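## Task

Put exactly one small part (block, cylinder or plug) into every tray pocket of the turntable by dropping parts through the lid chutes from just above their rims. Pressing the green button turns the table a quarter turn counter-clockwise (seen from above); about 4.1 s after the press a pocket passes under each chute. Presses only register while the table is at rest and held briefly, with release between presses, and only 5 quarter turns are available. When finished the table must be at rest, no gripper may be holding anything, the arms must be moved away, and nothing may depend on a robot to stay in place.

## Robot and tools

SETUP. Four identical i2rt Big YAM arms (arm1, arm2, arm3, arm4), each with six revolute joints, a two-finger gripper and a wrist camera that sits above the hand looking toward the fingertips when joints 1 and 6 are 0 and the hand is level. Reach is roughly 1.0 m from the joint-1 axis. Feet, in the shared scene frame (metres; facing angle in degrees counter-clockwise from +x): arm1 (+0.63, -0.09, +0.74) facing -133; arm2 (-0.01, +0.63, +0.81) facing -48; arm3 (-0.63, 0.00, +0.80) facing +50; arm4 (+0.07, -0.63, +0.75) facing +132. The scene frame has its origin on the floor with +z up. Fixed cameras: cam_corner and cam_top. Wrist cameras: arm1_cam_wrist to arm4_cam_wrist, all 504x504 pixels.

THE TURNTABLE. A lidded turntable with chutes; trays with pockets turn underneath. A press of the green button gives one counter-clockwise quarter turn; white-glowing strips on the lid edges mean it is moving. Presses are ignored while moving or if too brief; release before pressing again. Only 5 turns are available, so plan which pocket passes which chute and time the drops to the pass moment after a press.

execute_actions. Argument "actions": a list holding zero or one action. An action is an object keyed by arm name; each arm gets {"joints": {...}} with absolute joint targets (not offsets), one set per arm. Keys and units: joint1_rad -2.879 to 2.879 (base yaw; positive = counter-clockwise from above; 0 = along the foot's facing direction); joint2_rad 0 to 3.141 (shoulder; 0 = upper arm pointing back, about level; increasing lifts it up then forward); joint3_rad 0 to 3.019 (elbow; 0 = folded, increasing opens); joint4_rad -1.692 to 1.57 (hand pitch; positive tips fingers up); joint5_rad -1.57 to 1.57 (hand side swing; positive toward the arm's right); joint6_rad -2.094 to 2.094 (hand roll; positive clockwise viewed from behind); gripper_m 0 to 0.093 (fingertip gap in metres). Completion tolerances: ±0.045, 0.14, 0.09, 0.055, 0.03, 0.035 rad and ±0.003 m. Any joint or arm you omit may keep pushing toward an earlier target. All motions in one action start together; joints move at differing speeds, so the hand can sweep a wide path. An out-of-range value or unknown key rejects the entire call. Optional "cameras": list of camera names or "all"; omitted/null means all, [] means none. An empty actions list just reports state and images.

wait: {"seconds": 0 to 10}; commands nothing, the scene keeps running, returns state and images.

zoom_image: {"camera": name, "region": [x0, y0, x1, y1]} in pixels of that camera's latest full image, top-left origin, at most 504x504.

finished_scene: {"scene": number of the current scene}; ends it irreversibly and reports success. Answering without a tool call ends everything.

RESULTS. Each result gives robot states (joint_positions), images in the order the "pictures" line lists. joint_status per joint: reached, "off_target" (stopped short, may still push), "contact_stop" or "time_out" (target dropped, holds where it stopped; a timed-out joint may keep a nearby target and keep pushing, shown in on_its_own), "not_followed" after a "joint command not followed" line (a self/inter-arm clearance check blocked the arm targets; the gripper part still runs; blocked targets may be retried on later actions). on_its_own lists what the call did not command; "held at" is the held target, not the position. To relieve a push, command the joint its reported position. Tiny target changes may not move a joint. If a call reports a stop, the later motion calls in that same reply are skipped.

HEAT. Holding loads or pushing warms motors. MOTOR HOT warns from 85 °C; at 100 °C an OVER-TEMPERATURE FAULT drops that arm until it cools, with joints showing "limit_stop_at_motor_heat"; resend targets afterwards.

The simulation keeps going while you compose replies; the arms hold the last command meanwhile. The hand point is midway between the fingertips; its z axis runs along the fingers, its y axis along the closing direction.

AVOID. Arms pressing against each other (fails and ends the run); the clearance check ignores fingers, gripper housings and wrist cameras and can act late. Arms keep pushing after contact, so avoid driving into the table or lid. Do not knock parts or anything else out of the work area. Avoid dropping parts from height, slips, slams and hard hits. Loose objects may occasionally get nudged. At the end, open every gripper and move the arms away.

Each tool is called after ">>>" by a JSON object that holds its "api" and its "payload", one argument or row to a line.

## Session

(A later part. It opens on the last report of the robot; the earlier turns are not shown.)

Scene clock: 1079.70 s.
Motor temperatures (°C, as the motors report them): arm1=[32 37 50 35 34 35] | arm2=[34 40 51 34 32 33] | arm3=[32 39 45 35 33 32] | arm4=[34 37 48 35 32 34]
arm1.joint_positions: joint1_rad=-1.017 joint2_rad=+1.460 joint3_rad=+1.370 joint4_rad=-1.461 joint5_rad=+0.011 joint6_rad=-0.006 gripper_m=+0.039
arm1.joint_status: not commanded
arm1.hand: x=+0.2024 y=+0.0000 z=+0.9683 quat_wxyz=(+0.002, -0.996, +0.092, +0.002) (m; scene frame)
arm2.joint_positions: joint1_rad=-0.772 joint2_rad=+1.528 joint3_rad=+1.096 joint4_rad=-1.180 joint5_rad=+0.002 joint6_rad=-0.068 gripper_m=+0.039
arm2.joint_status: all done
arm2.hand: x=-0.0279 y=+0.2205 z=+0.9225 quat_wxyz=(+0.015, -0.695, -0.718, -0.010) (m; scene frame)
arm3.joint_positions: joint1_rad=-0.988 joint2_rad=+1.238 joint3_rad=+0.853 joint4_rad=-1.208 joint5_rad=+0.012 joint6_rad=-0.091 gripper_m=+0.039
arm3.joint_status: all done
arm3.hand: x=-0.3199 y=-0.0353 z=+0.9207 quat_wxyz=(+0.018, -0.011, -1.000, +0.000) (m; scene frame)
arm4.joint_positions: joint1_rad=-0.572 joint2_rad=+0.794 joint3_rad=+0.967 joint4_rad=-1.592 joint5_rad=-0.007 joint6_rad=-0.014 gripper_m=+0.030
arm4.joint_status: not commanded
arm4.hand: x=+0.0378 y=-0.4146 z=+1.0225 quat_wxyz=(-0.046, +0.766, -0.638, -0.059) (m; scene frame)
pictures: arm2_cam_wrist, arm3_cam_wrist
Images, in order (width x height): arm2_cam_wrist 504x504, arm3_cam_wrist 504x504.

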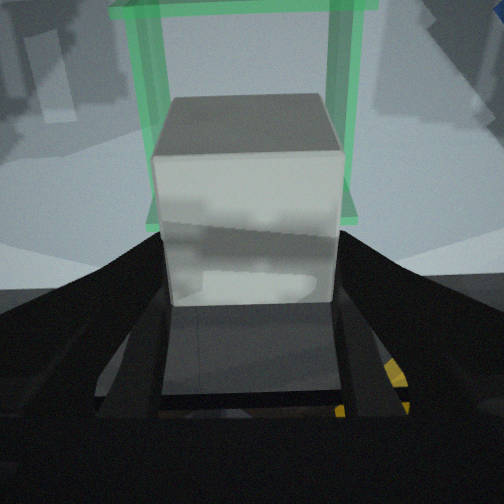

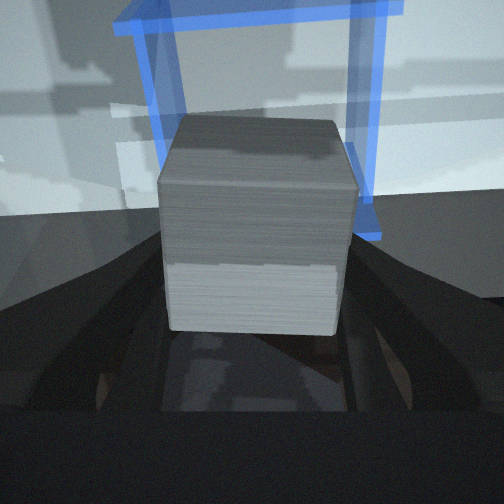

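>>> {"api": "execute_actions", "payload": {
  "actions": [
    {"arm1":{"joints":{"joint2_rad":1.63}}}
  ],
  "cameras": []
}}

>>> {"api": "wait", "payload": {
  "seconds": 0.2
}}

>>> {"api": "execute_actions", "payload": {
  "actions": [
    {"arm1":{"joints":{"joint2_rad":1.13}}}
  ],
  "cameras": []
}}

>>> {"api": "execute_actions", "payload": {
  "actions": [
    {"arm1":{"joints":{"joint1_rad":-1.128,"joint3_rad":0.958,"joint4_rad":-1.405,"joint6_rad":-0.35}}}
  ],
  "cameras": ["arm1_cam_wrist"]
}}

>>> {"api": "wait", "payload": {
  "seconds": 0.3
}}

>>> {"api": "execute_actions", "payload": {
  "actions": [
    {"arm1":{"joints":{"gripper_m":0.065}},"arm2":{"joints":{"gripper_m":0.065}},"arm3":{"joints":{"gripper_m":0.065}}}
  ],
  "cameras": ["cam_top"]
}}

>>> {"api": "execute_actions", "payload": {
  "actions": [
    {"arm1":{"joints":{"joint2_rad":0.8,"joint3_rad":1.0,"joint4_rad":-1.6,"joint6_rad":0.0}},"arm2":{"joints":{"joint2_rad":0.8,"joint3_rad":1.0,"joint4_rad":-1.6,"joint6_rad":0.0,"gripper_m":0.075}},"arm3":{"joints":{"joint2_rad":0.8,"joint3_rad":1.0,"joint4_rad":-1.6,"joint6_rad":0.0,"gripper_m":0.075}}}
  ],
  "cameras": ["cam_top"]
}}

Scene clock: 1091.70 s.
Motor temperatures (°C, as the motors report them): arm1=[32 37 50 35 34 35] | arm2=[34 40 51 34 32 33] | arm3=[32 38 45 35 33 32] | arm4=[34 36 48 35 32 34]
arm1.joint_positions: joint1_rad=-1.017 joint2_rad=+1.550 joint3_rad=+1.390 joint4_rad=-1.474 joint5_rad=+0.008 joint6_rad=-0.006 gripper_m=+0.039
arm1.joint_status: all done
arm1.hand: x=+0.1921 y=+0.0012 z=+0.9383 quat_wxyz=(-0.004, -0.995, +0.091, -0.039) (m; scene frame)
arm2.joint_positions: joint1_rad=-0.772 joint2_rad=+1.528 joint3_rad=+1.096 joint4_rad=-1.180 joint5_rad=+0.002 joint6_rad=-0.068 gripper_m=+0.039
arm2.joint_status: not commanded
arm2.hand: x=-0.0279 y=+0.2205 z=+0.9225 quat_wxyz=(+0.015, -0.695, -0.718, -0.010) (m; scene frame)
arm3.joint_positions: joint1_rad=-0.988 joint2_rad=+1.238 joint3_rad=+0.853 joint4_rad=-1.208 joint5_rad=+0.012 joint6_rad=-0.091 gripper_m=+0.039
arm3.joint_status: not commanded
arm3.hand: x=-0.3199 y=-0.0353 z=+0.9207 quat_wxyz=(+0.018, -0.010, -1.000, +0.000) (m; scene frame)
arm4.joint_positions: joint1_rad=-0.572 joint2_rad=+0.794 joint3_rad=+0.967 joint4_rad=-1.592 joint5_rad=-0.007 joint6_rad=-0.014 gripper_m=+0.030
arm4.joint_status: not commanded
arm4.hand: x=+0.0378 y=-0.4146 z=+1.0225 quat_wxyz=(-0.046, +0.766, -0.638, -0.059) (m; scene frame)
pictures: none
No camera images: the call's "cameras" was empty. Leave "cameras" out to get every camera's image.

Scene clock: 1091.90 s.
Motor temperatures (°C, as the motors report them): arm1=[32 37 50 35 34 35] | arm2=[34 40 51 34 32 33] | arm3=[32 38 45 35 33 32] | arm4=[34 36 48 35 32 34]
arm1.joint_positions: joint1_rad=-1.017 joint2_rad=+1.550 joint3_rad=+1.390 joint4_rad=-1.474 joint5_rad=+0.008 joint6_rad=-0.006 gripper_m=+0.039
arm1.joint_status: all done
arm1.hand: x=+0.1921 y=+0.0012 z=+0.9383 quat_wxyz=(-0.004, -0.995, +0.091, -0.039) (m; scene frame)
arm2.joint_positions: joint1_rad=-0.772 joint2_rad=+1.528 joint3_rad=+1.096 joint4_rad=-1.180 joint5_rad=+0.002 joint6_rad=-0.068 gripper_m=+0.039
arm2.joint_status: not commanded
arm2.hand: x=-0.0279 y=+0.2205 z=+0.9225 quat_wxyz=(+0.015, -0.695, -0.718, -0.010) (m; scene frame)
arm3.joint_positions: joint1_rad=-0.988 joint2_rad=+1.238 joint3_rad=+0.853 joint4_rad=-1.208 joint5_rad=+0.012 joint6_rad=-0.091 gripper_m=+0.039
arm3.joint_status: not commanded
arm3.hand: x=-0.3199 y=-0.0353 z=+0.9207 quat_wxyz=(+0.018, -0.010, -1.000, +0.000) (m; scene frame)
arm4.joint_positions: joint1_rad=-0.572 joint2_rad=+0.794 joint3_rad=+0.967 joint4_rad=-1.592 joint5_rad=-0.007 joint6_rad=-0.014 gripper_m=+0.030
arm4.joint_status: not commanded
arm4.hand: x=+0.0378 y=-0.4146 z=+1.0225 quat_wxyz=(-0.046, +0.766, -0.638, -0.059) (m; scene frame)
wait: 0.20 s; no rest
pictures: arm1_cam_wrist, arm2_cam_wrist, arm3_cam_wrist, arm4_cam_wrist, cam_corner, cam_top
Images, in order (width x height): arm1_cam_wrist 504x504, arm2_cam_wrist 504x504, arm3_cam_wrist 504x504, arm4_cam_wrist 504x504, cam_corner 504x504, cam_top 504x504.

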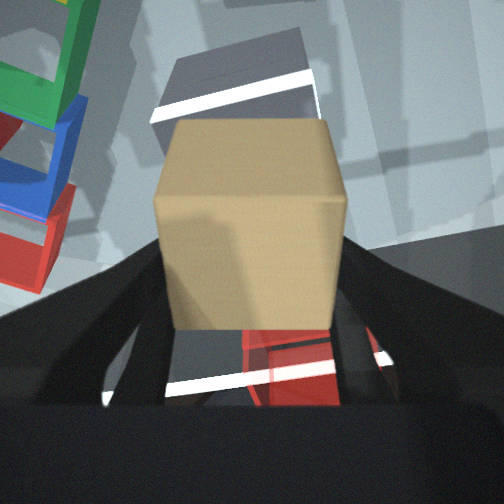

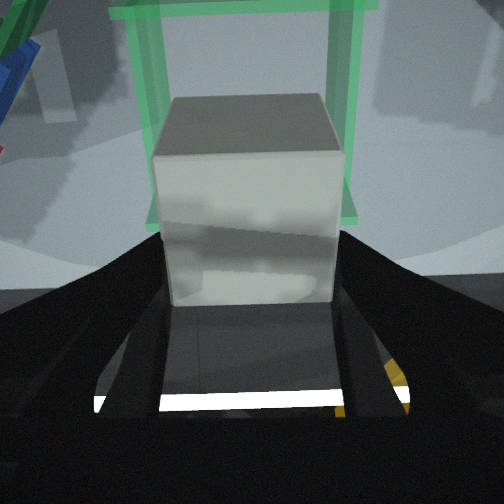

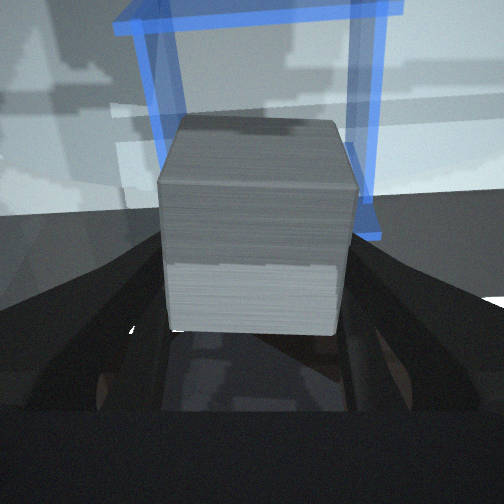

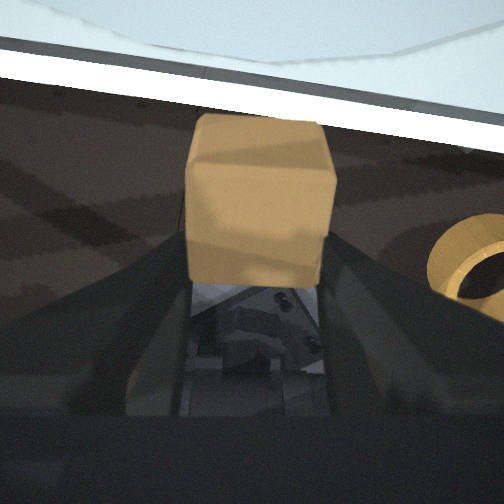

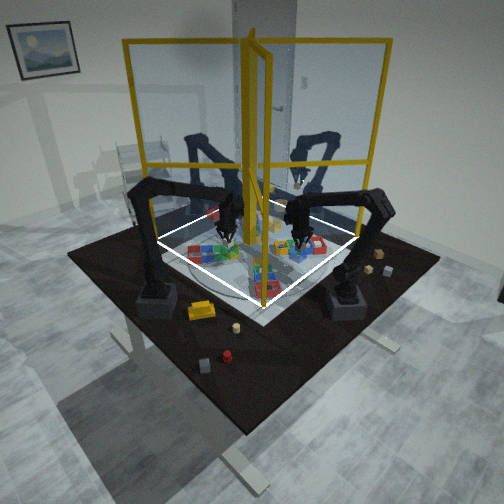

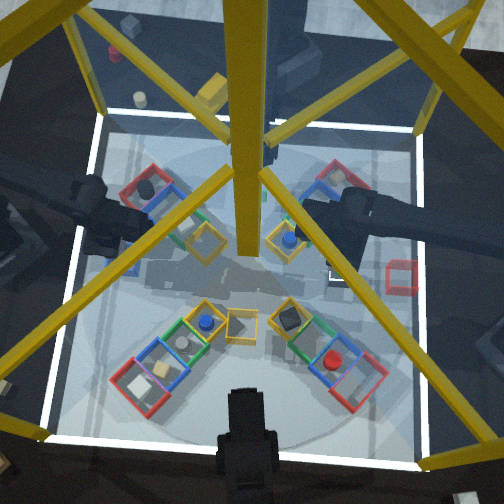

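Scene clock: 1093.50 s.
Motor temperatures (°C, as the motors report them): arm1=[32 37 50 35 34 35] | arm2=[34 40 51 34 32 33] | arm3=[32 38 45 35 33 32] | arm4=[34 36 49 35 32 34]
arm1.joint_positions: joint1_rad=-1.017 joint2_rad=+1.127 joint3_rad=+1.390 joint4_rad=-1.461 joint5_rad=+0.008 joint6_rad=-0.006 gripper_m=+0.039
arm1.joint_status: all done
arm1.hand: x=+0.2532 y=-0.0092 z=+1.1068 quat_wxyz=(+0.017, -0.980, +0.091, +0.177) (m; scene frame)
arm2.joint_positions: joint1_rad=-0.772 joint2_rad=+1.528 joint3_rad=+1.096 joint4_rad=-1.180 joint5_rad=+0.002 joint6_rad=-0.068 gripper_m=+0.039
arm2.joint_status: not commanded
arm2.hand: x=-0.0279 y=+0.2205 z=+0.9225 quat_wxyz=(+0.015, -0.695, -0.718, -0.010) (m; scene frame)
arm3.joint_positions: joint1_rad=-0.988 joint2_rad=+1.238 joint3_rad=+0.853 joint4_rad=-1.208 joint5_rad=+0.012 joint6_rad=-0.091 gripper_m=+0.039
arm3.joint_status: not commanded
arm3.hand: x=-0.3199 y=-0.0353 z=+0.9207 quat_wxyz=(+0.018, -0.010, -1.000, +0.000) (m; scene frame)
arm4.joint_positions: joint1_rad=-0.572 joint2_rad=+0.794 joint3_rad=+0.967 joint4_rad=-1.592 joint5_rad=-0.007 joint6_rad=-0.014 gripper_m=+0.030
arm4.joint_status: not commanded
arm4.hand: x=+0.0378 y=-0.4146 z=+1.0225 quat_wxyz=(-0.046, +0.766, -0.638, -0.059) (m; scene frame)
pictures: none
No camera images: the call's "cameras" was empty. Leave "cameras" out to get every camera's image.

Scene clock: 1094.87 s.
Motor temperatures (°C, as the motors report them): arm1=[32 37 50 35 34 35] | arm2=[34 40 51 34 32 33] | arm3=[32 38 45 35 33 32] | arm4=[34 36 49 35 32 34]
arm1.joint_positions: joint1_rad=-1.131 joint2_rad=+1.126 joint3_rad=+0.963 joint4_rad=-1.417 joint5_rad=+0.010 joint6_rad=-0.341 gripper_m=+0.039
arm1.joint_status: all done
arm1.hand: x=+0.3468 y=+0.0059 z=+0.9296 quat_wxyz=(-0.002, -1.000, -0.019, -0.013) (m; scene frame)
arm2.joint_positions: joint1_rad=-0.772 joint2_rad=+1.528 joint3_rad=+1.096 joint4_rad=-1.180 joint5_rad=+0.002 joint6_rad=-0.068 gripper_m=+0.039
arm2.joint_status: not commanded
arm2.hand: x=-0.0279 y=+0.2205 z=+0.9225 quat_wxyz=(+0.015, -0.695, -0.718, -0.010) (m; scene frame)
arm3.joint_positions: joint1_rad=-0.988 joint2_rad=+1.238 joint3_rad=+0.853 joint4_rad=-1.208 joint5_rad=+0.012 joint6_rad=-0.091 gripper_m=+0.039
arm3.joint_status: not commanded
arm3.hand: x=-0.3199 y=-0.0353 z=+0.9207 quat_wxyz=(+0.018, -0.010, -1.000, +0.000) (m; scene frame)
arm4.joint_positions: joint1_rad=-0.572 joint2_rad=+0.794 joint3_rad=+0.967 joint4_rad=-1.592 joint5_rad=-0.007 joint6_rad=-0.014 gripper_m=+0.030
arm4.joint_status: not commanded
arm4.hand: x=+0.0378 y=-0.4146 z=+1.0225 quat_wxyz=(-0.046, +0.766, -0.638, -0.059) (m; scene frame)
pictures: arm1_cam_wrist
Images, in order (width x height): arm1_cam_wrist 504x504.

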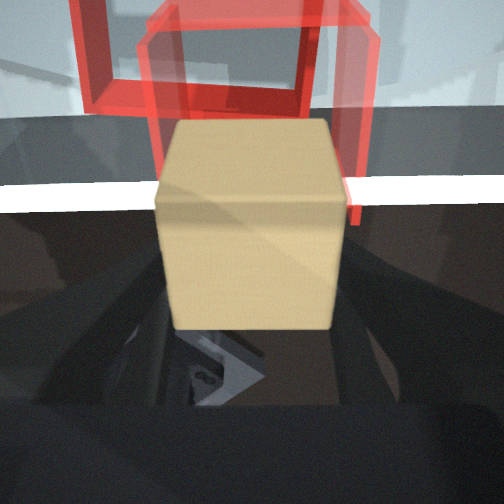

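Scene clock: 1095.17 s.
Motor temperatures (°C, as the motors report them): arm1=[32 37 50 35 34 35] | arm2=[34 40 51 34 32 33] | arm3=[32 38 45 35 33 32] | arm4=[34 36 49 35 32 34]
arm1.joint_positions: joint1_rad=-1.131 joint2_rad=+1.126 joint3_rad=+0.963 joint4_rad=-1.417 joint5_rad=+0.010 joint6_rad=-0.342 gripper_m=+0.039
arm1.joint_status: all done
arm1.hand: x=+0.3468 y=+0.0059 z=+0.9296 quat_wxyz=(-0.002, -1.000, -0.019, -0.013) (m; scene frame)
arm2.joint_positions: joint1_rad=-0.772 joint2_rad=+1.528 joint3_rad=+1.096 joint4_rad=-1.180 joint5_rad=+0.002 joint6_rad=-0.068 gripper_m=+0.039
arm2.joint_status: not commanded
arm2.hand: x=-0.0279 y=+0.2205 z=+0.9225 quat_wxyz=(+0.015, -0.695, -0.718, -0.010) (m; scene frame)
arm3.joint_positions: joint1_rad=-0.988 joint2_rad=+1.238 joint3_rad=+0.853 joint4_rad=-1.208 joint5_rad=+0.012 joint6_rad=-0.091 gripper_m=+0.039
arm3.joint_status: not commanded
arm3.hand: x=-0.3199 y=-0.0353 z=+0.9207 quat_wxyz=(+0.018, -0.010, -1.000, +0.000) (m; scene frame)
arm4.joint_positions: joint1_rad=-0.572 joint2_rad=+0.794 joint3_rad=+0.967 joint4_rad=-1.592 joint5_rad=-0.007 joint6_rad=-0.014 gripper_m=+0.030
arm4.joint_status: not commanded
arm4.hand: x=+0.0378 y=-0.4146 z=+1.0225 quat_wxyz=(-0.046, +0.766, -0.638, -0.059) (m; scene frame)
wait: 0.30 s; at rest by 0.27 s
pictures: arm1_cam_wrist, arm2_cam_wrist, arm3_cam_wrist, arm4_cam_wrist, cam_corner, cam_top
Images, in order (width x height): arm1_cam_wrist 504x504, arm2_cam_wrist 504x504, arm3_cam_wrist 504x504, arm4_cam_wrist 504x504, cam_corner 504x504, cam_top 504x504.

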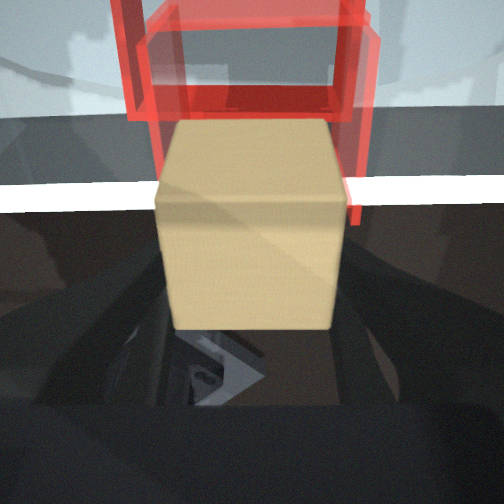

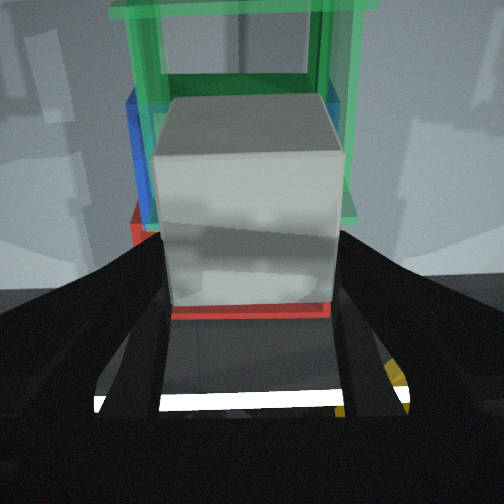

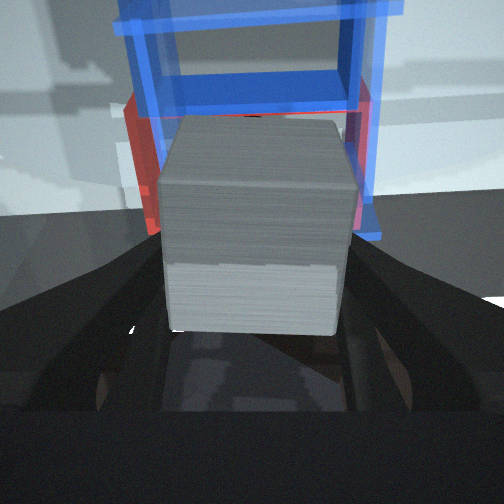

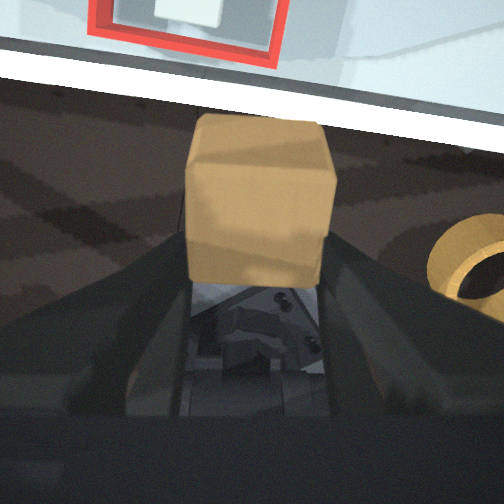

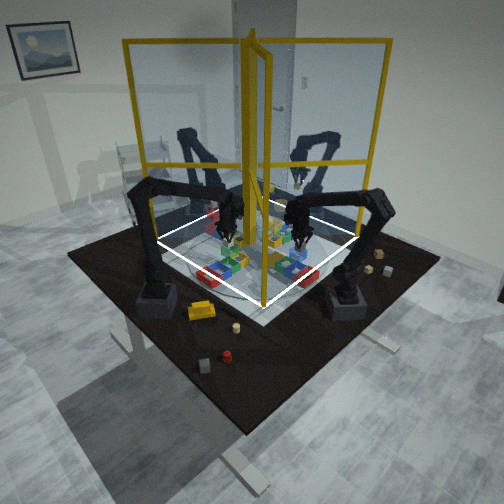

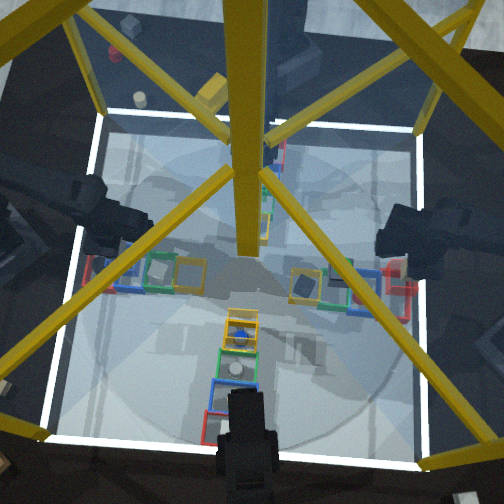

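Scene clock: 1095.77 s.
Motor temperatures (°C, as the motors report them): arm1=[32 37 50 35 34 35] | arm2=[34 39 51 34 32 33] | arm3=[32 38 45 35 33 32] | arm4=[34 36 49 35 32 34]
arm1.joint_positions: joint1_rad=-1.131 joint2_rad=+1.126 joint3_rad=+0.963 joint4_rad=-1.417 joint5_rad=+0.010 joint6_rad=-0.342 gripper_m=+0.065
arm1.joint_status: all done
arm1.hand: x=+0.3468 y=+0.0059 z=+0.9296 quat_wxyz=(-0.002, -1.000, -0.019, -0.013) (m; scene frame)
arm2.joint_positions: joint1_rad=-0.772 joint2_rad=+1.528 joint3_rad=+1.096 joint4_rad=-1.180 joint5_rad=+0.002 joint6_rad=-0.068 gripper_m=+0.065
arm2.joint_status: all done
arm2.hand: x=-0.0279 y=+0.2205 z=+0.9225 quat_wxyz=(+0.015, -0.695, -0.719, -0.010) (m; scene frame)
arm3.joint_positions: joint1_rad=-0.989 joint2_rad=+1.238 joint3_rad=+0.853 joint4_rad=-1.203 joint5_rad=+0.012 joint6_rad=-0.092 gripper_m=+0.065
arm3.joint_status: all done
arm3.hand: x=-0.3187 y=-0.0355 z=+0.9207 quat_wxyz=(+0.015, -0.010, -1.000, +0.000) (m; scene frame)
arm4.joint_positions: joint1_rad=-0.572 joint2_rad=+0.794 joint3_rad=+0.967 joint4_rad=-1.592 joint5_rad=-0.007 joint6_rad=-0.014 gripper_m=+0.030
arm4.joint_status: not commanded
arm4.hand: x=+0.0378 y=-0.4146 z=+1.0225 quat_wxyz=(-0.046, +0.766, -0.638, -0.059) (m; scene frame)
pictures: cam_top
Images, in order (width x height): cam_top 504x504.

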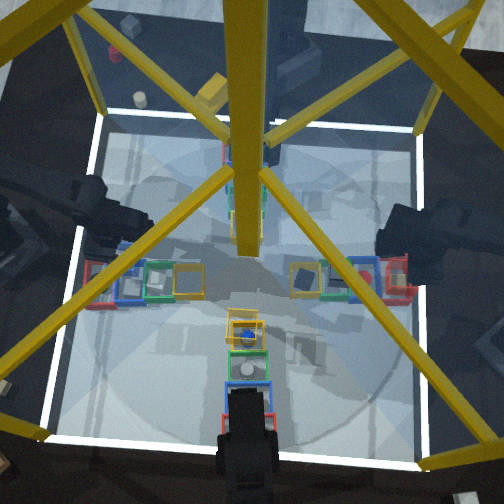

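Scene clock: 1097.13 s.
Motor temperatures (°C, as the motors report them): arm1=[32 37 50 35 34 35] | arm2=[34 39 51 34 32 33] | arm3=[32 38 45 35 33 32] | arm4=[34 36 49 35 32 34]
arm1.joint_positions: joint1_rad=-1.131 joint2_rad=+0.790 joint3_rad=+0.963 joint4_rad=-1.587 joint5_rad=+0.010 joint6_rad=-0.008 gripper_m=+0.065
arm1.joint_status: all done
arm1.hand: x=+0.4188 y=-0.0162 z=+1.0071 quat_wxyz=(+0.013, -0.987, +0.147, +0.069) (m; scene frame)
arm2.joint_positions: joint1_rad=-0.772 joint2_rad=+0.793 joint3_rad=+0.993 joint4_rad=-1.591 joint5_rad=+0.002 joint6_rad=-0.012 gripper_m=+0.075
arm2.joint_status: all done
arm2.hand: x=-0.0200 y=+0.4088 z=+1.0976 quat_wxyz=(-0.061, -0.712, -0.696, +0.070) (m; scene frame)
arm3.joint_positions: joint1_rad=-0.989 joint2_rad=+0.792 joint3_rad=+0.963 joint4_rad=-1.584 joint5_rad=+0.012 joint6_rad=-0.008 gripper_m=+0.075
arm3.joint_status: all done
arm3.hand: x=-0.4092 y=-0.0267 z=+1.0707 quat_wxyz=(-0.072, -0.053, -0.996, +0.006) (m; scene frame)
arm4.joint_positions: joint1_rad=-0.572 joint2_rad=+0.794 joint3_rad=+0.967 joint4_rad=-1.592 joint5_rad=-0.007 joint6_rad=-0.014 gripper_m=+0.030
arm4.joint_status: not commanded
arm4.hand: x=+0.0378 y=-0.4146 z=+1.0225 quat_wxyz=(-0.046, +0.766, -0.638, -0.059) (m; scene frame)
pictures: cam_top
Images, in order (width x height): cam_top 504x504.

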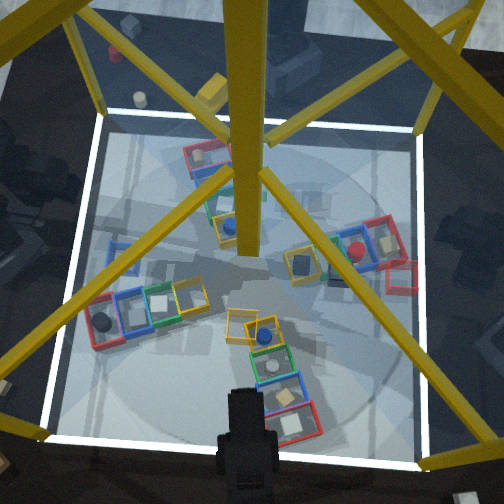

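>>> {"api": "execute_actions", "payload": {
  "actions": [
    {"arm1":{"joints":{"joint1_rad":-1.022,"gripper_m":0.0}},"arm2":{"joints":{"joint1_rad":-2.40}},"arm3":{"joints":{"joint1_rad":-2.2}}}
  ],
  "cameras": []
}}

>>> {"api": "execute_actions", "payload": {
  "actions": [
    {"arm1":{"joints":{"joint2_rad":1.13,"joint3_rad":1.40,"joint4_rad":-1.45}},"arm2":{"joints":{"joint2_rad":1.3,"joint3_rad":1.04,"joint4_rad":-1.2}},"arm3":{"joints":{"joint2_rad":1.1,"joint3_rad":0.775,"joint4_rad":-1.2}},"arm4":{"joints":{"joint2_rad":1.2,"joint3_rad":1.372,"joint4_rad":-1.45}}}
  ],
  "cameras": []
}}

>>> {"api": "execute_actions", "payload": {
  "actions": [
    {"arm1":{"joints":{"joint2_rad":1.45,"joint4_rad":-1.40}},"arm2":{"joints":{"joint2_rad":1.638,"joint4_rad":-0.915}},"arm3":{"joints":{"joint2_rad":1.422,"joint4_rad":-0.895}},"arm4":{"joints":{"joint2_rad":1.585,"joint4_rad":-1.325}}}
  ]
}}

Scene clock: 1126.43 s.
Motor temperatures (°C, as the motors report them): arm1=[32 36 52 35 34 35] | arm2=[34 38 52 34 32 33] | arm3=[32 38 48 35 33 32] | arm4=[34 36 49 35 32 34]
arm1.joint_positions: joint1_rad=-1.026 joint2_rad=+0.790 joint3_rad=+0.963 joint4_rad=-1.587 joint5_rad=+0.010 joint6_rad=-0.007 gripper_m=+0.000
arm1.joint_status: all done
arm1.hand: x=+0.4129 y=-0.0384 z=+1.0072 quat_wxyz=(+0.008, -0.993, +0.096, +0.070) (m; scene frame)
arm2.joint_positions: joint1_rad=-2.397 joint2_rad=+0.796 joint3_rad=+0.993 joint4_rad=-1.591 joint5_rad=+0.001 joint6_rad=-0.010 gripper_m=+0.075
arm2.joint_status: all done
arm2.hand: x=-0.2336 y=+0.6519 z=+1.0974 quat_wxyz=(+0.002, -0.995, +0.040, +0.092) (m; scene frame)
arm3.joint_positions: joint1_rad=-2.196 joint2_rad=+0.792 joint3_rad=+0.963 joint4_rad=-1.584 joint5_rad=+0.012 joint6_rad=-0.007 gripper_m=+0.075
arm3.joint_status: all done
arm3.hand: x=-0.5748 y=-0.2125 z=+1.0708 quat_wxyz=(-0.051, -0.609, -0.790, +0.053) (m; scene frame)
arm4.joint_positions: joint1_rad=-0.572 joint2_rad=+0.794 joint3_rad=+0.967 joint4_rad=-1.592 joint5_rad=-0.007 joint6_rad=-0.014 gripper_m=+0.030
arm4.joint_status: not commanded
arm4.hand: x=+0.0378 y=-0.4146 z=+1.0225 quat_wxyz=(-0.046, +0.766, -0.638, -0.059) (m; scene frame)
pictures: none
No camera images: the call's "cameras" was empty. Leave "cameras" out to get every camera's image.

Scene clock: 1127.63 s.
Motor temperatures (°C, as the motors report them): arm1=[32 36 52 35 34 35] | arm2=[34 38 52 34 32 33] | arm3=[32 38 47 35 33 32] | arm4=[34 36 50 35 32 34]
arm1.joint_positions: joint1_rad=-1.026 joint2_rad=+1.130 joint3_rad=+1.353 joint4_rad=-1.462 joint5_rad=+0.010 joint6_rad=-0.007 gripper_m=+0.000
arm1.joint_status: all done
arm1.hand: x=+0.2586 y=-0.0067 z=+1.0884 quat_wxyz=(+0.017, -0.983, +0.096, +0.156) (m; scene frame)
arm2.joint_positions: joint1_rad=-2.397 joint2_rad=+1.304 joint3_rad=+1.011 joint4_rad=-1.212 joint5_rad=+0.001 joint6_rad=-0.010 gripper_m=+0.075
arm2.joint_status: all done
arm2.hand: x=-0.3803 y=+0.6644 z=+0.9749 quat_wxyz=(-0.001, -0.999, +0.040, +0.037) (m; scene frame)
arm3.joint_positions: joint1_rad=-2.196 joint2_rad=+1.114 joint3_rad=+0.765 joint4_rad=-1.219 joint5_rad=+0.012 joint6_rad=-0.007 gripper_m=+0.075
arm3.joint_status: all done
arm3.hand: x=-0.5627 y=-0.2653 z=+0.9236 quat_wxyz=(+0.011, -0.611, -0.792, +0.005) (m; scene frame)
arm4.joint_positions: joint1_rad=-0.572 joint2_rad=+1.210 joint3_rad=+1.308 joint4_rad=-1.455 joint5_rad=-0.007 joint6_rad=-0.014 gripper_m=+0.030
arm4.joint_status: all done
arm4.hand: x=+0.0101 y=-0.2511 z=+1.0573 quat_wxyz=(-0.066, +0.764, -0.636, -0.083) (m; scene frame)
pictures: none
No camera images: the call's "cameras" was empty. Leave "cameras" out to get every camera's image.

Scene clock: 1128.90 s.
Motor temperatures (°C, as the motors report them): arm1=[32 36 52 35 34 35] | arm2=[34 38 52 34 32 33] | arm3=[32 38 47 35 33 32] | arm4=[34 36 50 35 32 34]
arm1.joint_positions: joint1_rad=-1.026 joint2_rad=+1.458 joint3_rad=+1.372 joint4_rad=-1.413 joint5_rad=+0.010 joint6_rad=-0.007 gripper_m=+0.000
arm1.joint_status: all done
arm1.hand: x=+0.1911 y=+0.0060 z=+0.9702 quat_wxyz=(+0.004, -0.995, +0.096, +0.028) (m; scene frame)
arm2.joint_positions: joint1_rad=-2.397 joint2_rad=+1.641 joint3_rad=+1.014 joint4_rad=-0.927 joint5_rad=+0.001 joint6_rad=-0.010 gripper_m=+0.075
arm2.joint_status: all done
arm2.hand: x=-0.4408 y=+0.6691 z=+0.8508 quat_wxyz=(-0.002, -0.999, +0.040, +0.012) (m; scene frame)
arm3.joint_positions: joint1_rad=-2.196 joint2_rad=+1.429 joint3_rad=+0.765 joint4_rad=-0.913 joint5_rad=+0.012 joint6_rad=-0.007 gripper_m=+0.075
arm3.joint_status: all done
arm3.hand: x=-0.5491 y=-0.3219 z=+0.8328 quat_wxyz=(+0.014, -0.610, -0.792, +0.002) (m; scene frame)
arm4.joint_positions: joint1_rad=-0.572 joint2_rad=+1.606 joint3_rad=+1.337 joint4_rad=-1.330 joint5_rad=-0.008 joint6_rad=-0.014 gripper_m=+0.030
arm4.joint_status: all done
arm4.hand: x=-0.0033 y=-0.1722 z=+0.9101 quat_wxyz=(+0.013, +0.768, -0.640, +0.009) (m; scene frame)
pictures: arm1_cam_wrist, arm2_cam_wrist, arm3_cam_wrist, arm4_cam_wrist, cam_corner, cam_top
Images, in order (width x height): arm1_cam_wrist 504x504, arm2_cam_wrist 504x504, arm3_cam_wrist 504x504, arm4_cam_wrist 504x504, cam_corner 504x504, cam_top 504x504.

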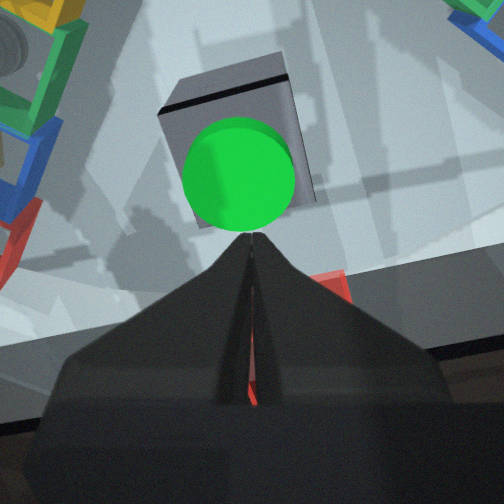

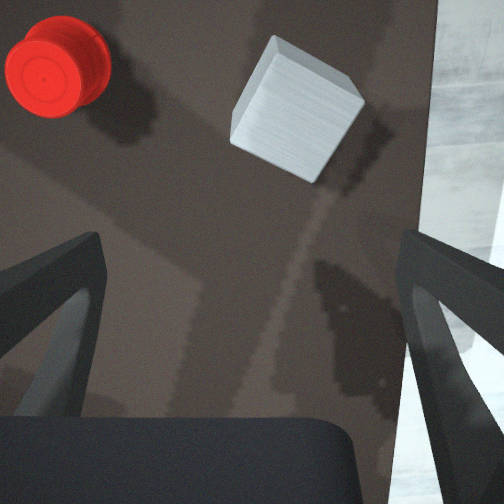

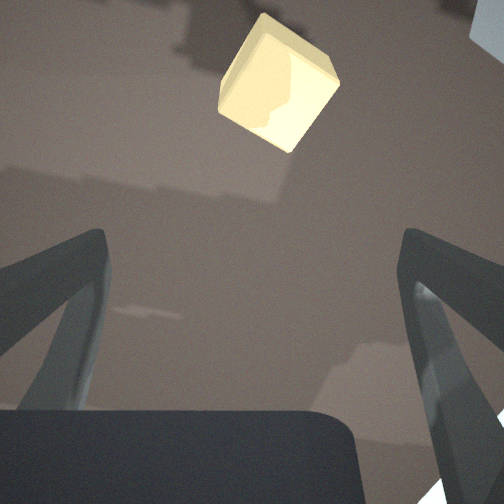

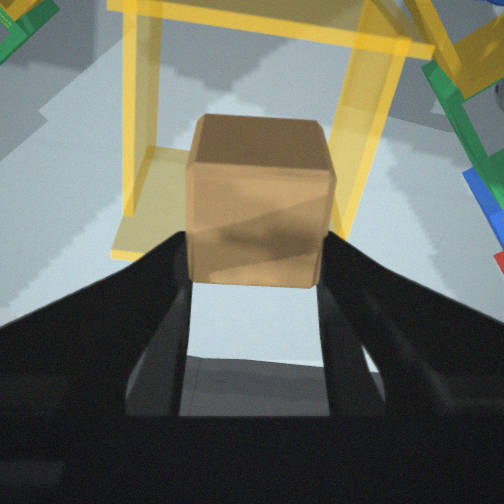

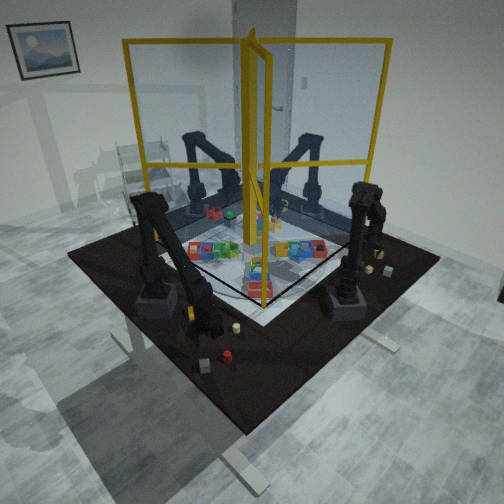

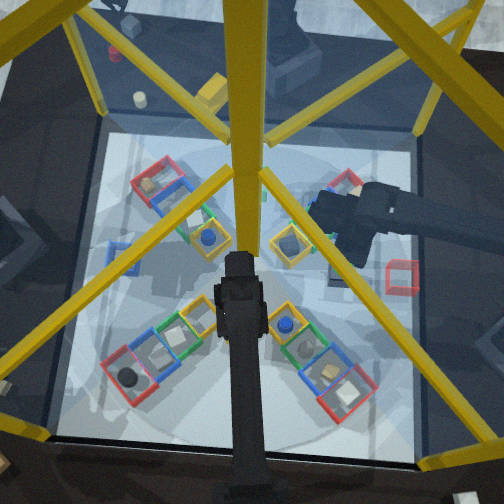

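>>> {"api": "execute_actions", "payload": {
  "actions": [
    {"arm1":{"joints":{"joint1_rad":-1.008,"joint4_rad":-1.46}},"arm2":{"joints":{"joint1_rad":-2.447,"joint6_rad":0.51}},"arm3":{"joints":{"joint1_rad":-2.232,"joint6_rad":0.58}},"arm4":{"joints":{"joint3_rad":1.405,"joint4_rad":-1.37}}}
  ],
  "cameras": []
}}

>>> {"api": "execute_actions", "payload": {
  "actions": [
    {"arm2":{"joints":{"joint2_rad":1.81,"joint3_rad":0.92,"joint4_rad":-0.66}},"arm3":{"joints":{"joint2_rad":1.608,"joint3_rad":0.69,"joint4_rad":-0.627}}}
  ],
  "cameras": ["arm1_cam_wrist","arm2_cam_wrist","arm3_cam_wrist","arm4_cam_wrist"]
}}

Scene clock: 1164.67 s.
Motor temperatures (°C, as the motors report them): arm1=[32 37 51 35 34 35] | arm2=[34 39 52 34 32 33] | arm3=[32 38 45 35 33 32] | arm4=[34 38 50 35 32 34]
arm1.joint_positions: joint1_rad=-1.016 joint2_rad=+1.458 joint3_rad=+1.372 joint4_rad=-1.445 joint5_rad=+0.010 joint6_rad=-0.007 gripper_m=+0.000
arm1.joint_status: all done
arm1.hand: x=+0.1979 y=+0.0005 z=+0.9699 quat_wxyz=(+0.002, -0.996, +0.091, +0.012) (m; scene frame)
arm2.joint_positions: joint1_rad=-2.449 joint2_rad=+1.641 joint3_rad=+1.014 joint4_rad=-0.927 joint5_rad=+0.001 joint6_rad=+0.498 gripper_m=+0.075
arm2.joint_status: all done
arm2.hand: x=-0.4382 y=+0.6914 z=+0.8506 quat_wxyz=(-0.005, -0.949, +0.315, +0.011) (m; scene frame)
arm3.joint_positions: joint1_rad=-2.228 joint2_rad=+1.429 joint3_rad=+0.765 joint4_rad=-0.913 joint5_rad=+0.012 joint6_rad=+0.572 gripper_m=+0.075
arm3.joint_status: all done
arm3.hand: x=-0.5595 y=-0.3243 z=+0.8329 quat_wxyz=(+0.013, -0.820, -0.572, +0.007) (m; scene frame)
arm4.joint_positions: joint1_rad=-0.572 joint2_rad=+1.606 joint3_rad=+1.349 joint4_rad=-1.358 joint5_rad=-0.008 joint6_rad=-0.013 gripper_m=+0.030
arm4.joint_status: all done
arm4.hand: x=-0.0029 y=-0.1748 z=+0.9146 quat_wxyz=(+0.018, +0.768, -0.640, +0.015) (m; scene frame)
pictures: none
No camera images: the call's "cameras" was empty. Leave "cameras" out to get every camera's image.

Scene clock: 1165.77 s.
Motor temperatures (°C, as the motors report them): arm1=[32 37 51 35 34 35] | arm2=[34 39 52 34 32 33] | arm3=[32 38 45 35 33 32] | arm4=[34 38 50 35 32 34]
arm1.joint_positions: joint1_rad=-1.016 joint2_rad=+1.458 joint3_rad=+1.372 joint4_rad=-1.445 joint5_rad=+0.010 joint6_rad=-0.007 gripper_m=+0.000
arm1.joint_status: not commanded
arm1.hand: x=+0.1979 y=+0.0005 z=+0.9699 quat_wxyz=(+0.002, -0.996, +0.091, +0.012) (m; scene frame)
arm2.joint_positions: joint1_rad=-2.449 joint2_rad=+1.812 joint3_rad=+0.910 joint4_rad=-0.671 joint5_rad=+0.001 joint6_rad=+0.499 gripper_m=+0.075
arm2.joint_status: all done
arm2.hand: x=-0.4240 y=+0.6888 z=+0.7536 quat_wxyz=(-0.003, -0.949, +0.315, +0.002) (m; scene frame)
arm3.joint_positions: joint1_rad=-2.228 joint2_rad=+1.619 joint3_rad=+0.686 joint4_rad=-0.645 joint5_rad=+0.012 joint6_rad=+0.572 gripper_m=+0.075
arm3.joint_status: all done
arm3.hand: x=-0.5607 y=-0.3225 z=+0.7521 quat_wxyz=(+0.013, -0.820, -0.572, +0.006) (m; scene frame)
arm4.joint_positions: joint1_rad=-0.572 joint2_rad=+1.606 joint3_rad=+1.349 joint4_rad=-1.358 joint5_rad=-0.008 joint6_rad=-0.013 gripper_m=+0.030
arm4.joint_status: not commanded
arm4.hand: x=-0.0029 y=-0.1748 z=+0.9146 quat_wxyz=(+0.018, +0.768, -0.640, +0.015) (m; scene frame)
pictures: arm1_cam_wrist, arm2_cam_wrist, arm3_cam_wrist, arm4_cam_wrist
Images, in order (width x height): arm1_cam_wrist 504x504, arm2_cam_wrist 504x504, arm3_cam_wrist 504x504, arm4_cam_wrist 504x504.

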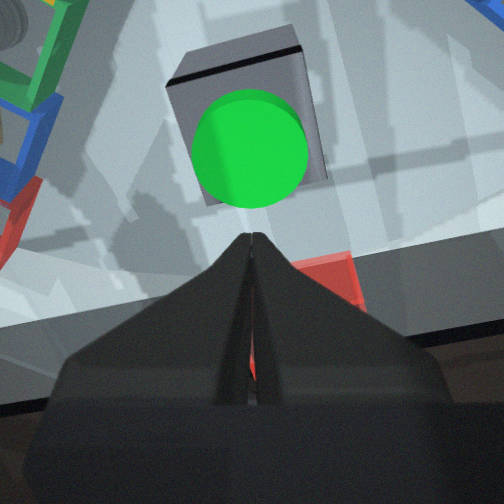

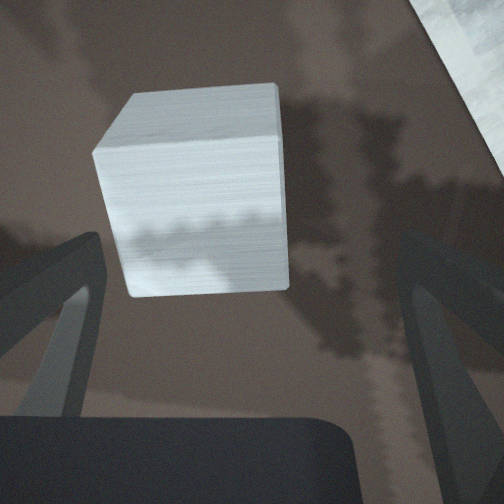

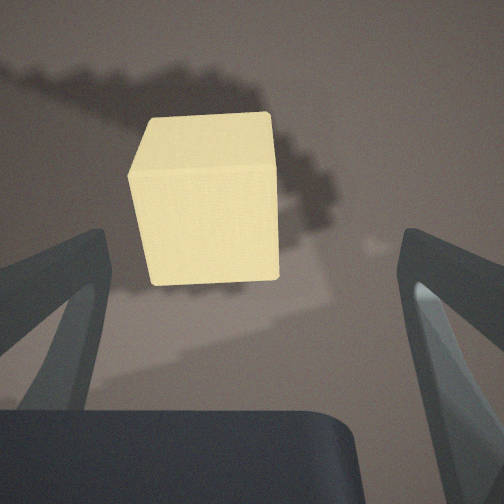

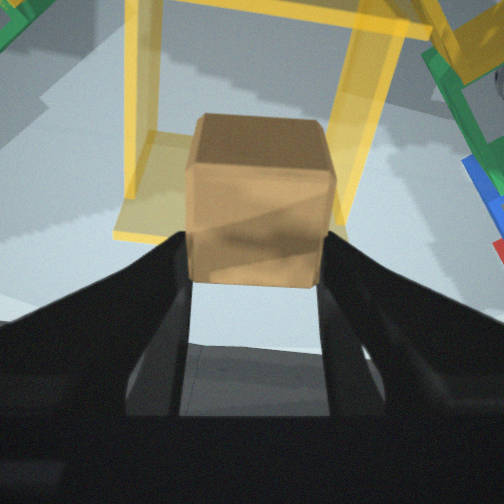

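>>> {"api": "execute_actions", "payload": {
  "actions": [
    {"arm2":{"joints":{"gripper_m":0.02}},"arm3":{"joints":{"gripper_m":0.015}},"arm4":{"joints":{"joint3_rad":1.43}}}
  ],
  "cameras": ["arm2_cam_wrist","arm3_cam_wrist"]
}}

Scene clock: 1174.47 s.
Motor temperatures (°C, as the motors report them): arm1=[32 37 51 35 34 35] | arm2=[34 39 51 34 32 33] | arm3=[32 38 44 35 33 32] | arm4=[34 38 51 35 32 34]
arm1.joint_positions: joint1_rad=-1.016 joint2_rad=+1.458 joint3_rad=+1.372 joint4_rad=-1.445 joint5_rad=+0.010 joint6_rad=-0.007 gripper_m=+0.000
arm1.joint_status: not commanded
arm1.hand: x=+0.1979 y=+0.0005 z=+0.9699 quat_wxyz=(+0.002, -0.996, +0.091, +0.012) (m; scene frame)
arm2.joint_positions: joint1_rad=-2.449 joint2_rad=+1.812 joint3_rad=+0.910 joint4_rad=-0.671 joint5_rad=+0.000 joint6_rad=+0.500 gripper_m=+0.039
arm2.joint_status: gripper_m off_target (ended at +0.039, target +0.020)
arm2.hand: x=-0.4242 y=+0.6887 z=+0.7536 quat_wxyz=(-0.003, -0.949, +0.315, +0.002) (m; scene frame)
arm3.joint_positions: joint1_rad=-2.228 joint2_rad=+1.619 joint3_rad=+0.686 joint4_rad=-0.645 joint5_rad=+0.012 joint6_rad=+0.572 gripper_m=+0.030
arm3.joint_status: gripper_m off_target (ended at +0.030, target +0.015)
arm3.hand: x=-0.5607 y=-0.3225 z=+0.7521 quat_wxyz=(+0.013, -0.820, -0.572, +0.006) (m; scene frame)
arm4.joint_positions: joint1_rad=-0.572 joint2_rad=+1.606 joint3_rad=+1.373 joint4_rad=-1.362 joint5_rad=-0.008 joint6_rad=-0.013 gripper_m=+0.030
arm4.joint_status: all done
arm4.hand: x=-0.0041 y=-0.1678 z=+0.9235 quat_wxyz=(+0.012, +0.768, -0.640, +0.007) (m; scene frame)
pictures: arm2_cam_wrist, arm3_cam_wrist
Images, in order (width x height): arm2_cam_wrist 504x504, arm3_cam_wrist 504x504.

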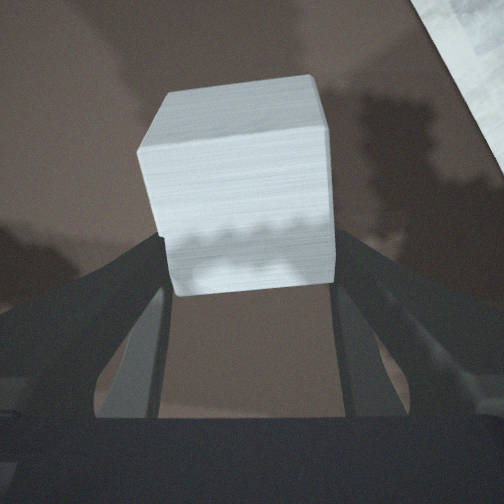

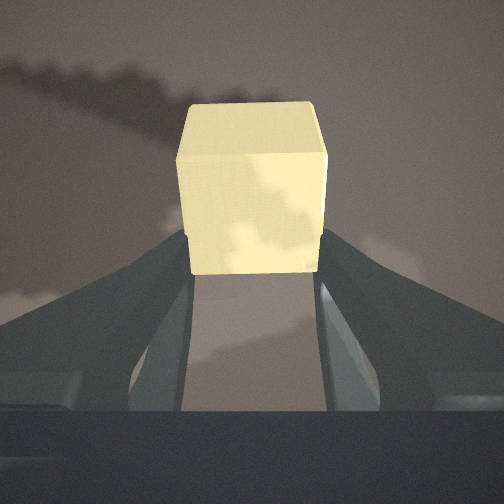

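>>> {"api": "execute_actions", "payload": {
  "actions": [
    {"arm2":{"joints":{"gripper_m":0.06}},"arm3":{"joints":{"gripper_m":0.052}}}
  ],
  "cameras": []
}}

>>> {"api": "execute_actions", "payload": {
  "actions": [
    {"arm2":{"joints":{"joint4_rad":-0.60}},"arm3":{"joints":{"joint4_rad":-0.575}}}
  ],
  "cameras": []
}}

>>> {"api": "execute_actions", "payload": {
  "actions": [
    {"arm2":{"joints":{"gripper_m":0.02}},"arm3":{"joints":{"gripper_m":0.015}}}
  ],
  "cameras": ["arm2_cam_wrist","arm3_cam_wrist"]
}}

Scene clock: 1179.73 s.
Motor temperatures (°C, as the motors report them): arm1=[32 37 52 35 34 35] | arm2=[34 39 50 34 32 33] | arm3=[32 38 44 35 33 32] | arm4=[34 38 52 35 32 34]
arm1.joint_positions: joint1_rad=-1.016 joint2_rad=+1.458 joint3_rad=+1.372 joint4_rad=-1.445 joint5_rad=+0.010 joint6_rad=-0.007 gripper_m=+0.000
arm1.joint_status: not commanded
arm1.hand: x=+0.1979 y=+0.0005 z=+0.9699 quat_wxyz=(+0.002, -0.996, +0.091, +0.012) (m; scene frame)
arm2.joint_positions: joint1_rad=-2.449 joint2_rad=+1.812 joint3_rad=+0.910 joint4_rad=-0.671 joint5_rad=+0.000 joint6_rad=+0.500 gripper_m=+0.060
arm2.joint_status: all done
arm2.hand: x=-0.4242 y=+0.6887 z=+0.7536 quat_wxyz=(-0.003, -0.949, +0.315, +0.002) (m; scene frame)
arm3.joint_positions: joint1_rad=-2.228 joint2_rad=+1.619 joint3_rad=+0.686 joint4_rad=-0.645 joint5_rad=+0.012 joint6_rad=+0.573 gripper_m=+0.052
arm3.joint_status: all done
arm3.hand: x=-0.5607 y=-0.3225 z=+0.7521 quat_wxyz=(+0.013, -0.821, -0.571, +0.006) (m; scene frame)
arm4.joint_positions: joint1_rad=-0.572 joint2_rad=+1.606 joint3_rad=+1.373 joint4_rad=-1.362 joint5_rad=-0.008 joint6_rad=-0.013 gripper_m=+0.030
arm4.joint_status: not commanded
arm4.hand: x=-0.0041 y=-0.1678 z=+0.9235 quat_wxyz=(+0.012, +0.768, -0.640, +0.007) (m; scene frame)
pictures: none
No camera images: the call's "cameras" was empty. Leave "cameras" out to get every camera's image.

Scene clock: 1180.40 s.
Motor temperatures (°C, as the motors report them): arm1=[32 37 52 35 34 35] | arm2=[34 39 50 34 32 33] | arm3=[32 38 44 35 33 32] | arm4=[34 38 52 35 32 34]
arm1.joint_positions: joint1_rad=-1.016 joint2_rad=+1.458 joint3_rad=+1.372 joint4_rad=-1.445 joint5_rad=+0.010 joint6_rad=-0.007 gripper_m=+0.000
arm1.joint_status: not commanded
arm1.hand: x=+0.1979 y=+0.0005 z=+0.9699 quat_wxyz=(+0.002, -0.996, +0.091, +0.012) (m; scene frame)
arm2.joint_positions: joint1_rad=-2.449 joint2_rad=+1.812 joint3_rad=+0.910 joint4_rad=-0.612 joint5_rad=+0.000 joint6_rad=+0.500 gripper_m=+0.060
arm2.joint_status: all done
arm2.hand: x=-0.4384 y=+0.6907 z=+0.7541 quat_wxyz=(-0.009, -0.949, +0.315, +0.031) (m; scene frame)
arm3.joint_positions: joint1_rad=-2.228 joint2_rad=+1.619 joint3_rad=+0.686 joint4_rad=-0.594 joint5_rad=+0.012 joint6_rad=+0.573 gripper_m=+0.052
arm3.joint_status: all done
arm3.hand: x=-0.5580 y=-0.3346 z=+0.7521 quat_wxyz=(-0.010, -0.820, -0.571, +0.016) (m; scene frame)
arm4.joint_positions: joint1_rad=-0.572 joint2_rad=+1.606 joint3_rad=+1.373 joint4_rad=-1.362 joint5_rad=-0.008 joint6_rad=-0.013 gripper_m=+0.030
arm4.joint_status: not commanded
arm4.hand: x=-0.0041 y=-0.1678 z=+0.9235 quat_wxyz=(+0.012, +0.768, -0.640, +0.007) (m; scene frame)
pictures: none
No camera images: the call's "cameras" was empty. Leave "cameras" out to get every camera's image.

Scene clock: 1180.97 s.
Motor temperatures (°C, as the motors report them): arm1=[32 37 52 35 34 35] | arm2=[34 39 50 34 32 33] | arm3=[32 38 44 35 33 32] | arm4=[34 38 52 35 32 34]
arm1.joint_positions: joint1_rad=-1.016 joint2_rad=+1.458 joint3_rad=+1.372 joint4_rad=-1.445 joint5_rad=+0.010 joint6_rad=-0.007 gripper_m=+0.000
arm1.joint_status: not commanded
arm1.hand: x=+0.1979 y=+0.0005 z=+0.9699 quat_wxyz=(+0.002, -0.996, +0.091, +0.012) (m; scene frame)
arm2.joint_positions: joint1_rad=-2.449 joint2_rad=+1.812 joint3_rad=+0.910 joint4_rad=-0.612 joint5_rad=+0.000 joint6_rad=+0.500 gripper_m=+0.039
arm2.joint_status: gripper_m off_target (ended at +0.039, target +0.020)
arm2.hand: x=-0.4386 y=+0.6908 z=+0.7541 quat_wxyz=(-0.009, -0.948, +0.315, +0.031) (m; scene frame)
arm3.joint_positions: joint1_rad=-2.228 joint2_rad=+1.619 joint3_rad=+0.686 joint4_rad=-0.594 joint5_rad=+0.012 joint6_rad=+0.573 gripper_m=+0.031
arm3.joint_status: gripper_m off_target (ended at +0.031, target +0.015)
arm3.hand: x=-0.5580 y=-0.3346 z=+0.7521 quat_wxyz=(-0.010, -0.820, -0.571, +0.016) (m; scene frame)
arm4.joint_positions: joint1_rad=-0.572 joint2_rad=+1.606 joint3_rad=+1.373 joint4_rad=-1.362 joint5_rad=-0.008 joint6_rad=-0.013 gripper_m=+0.030
arm4.joint_status: not commanded
arm4.hand: x=-0.0041 y=-0.1678 z=+0.9235 quat_wxyz=(+0.012, +0.768, -0.640, +0.007) (m; scene frame)
pictures: arm2_cam_wrist, arm3_cam_wrist
Images, in order (width x height): arm2_cam_wrist 504x504, arm3_cam_wrist 504x504.

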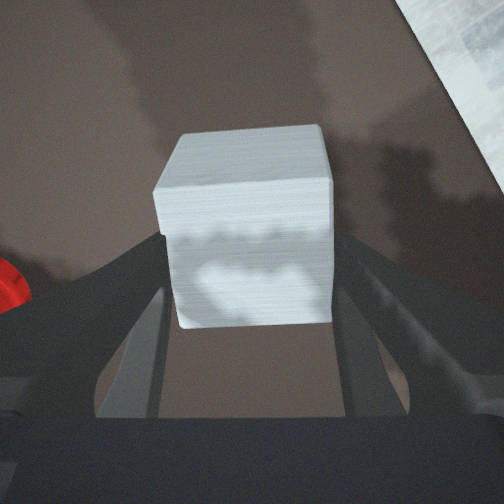

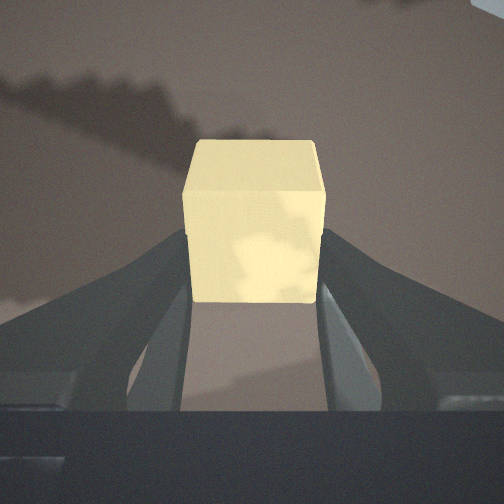

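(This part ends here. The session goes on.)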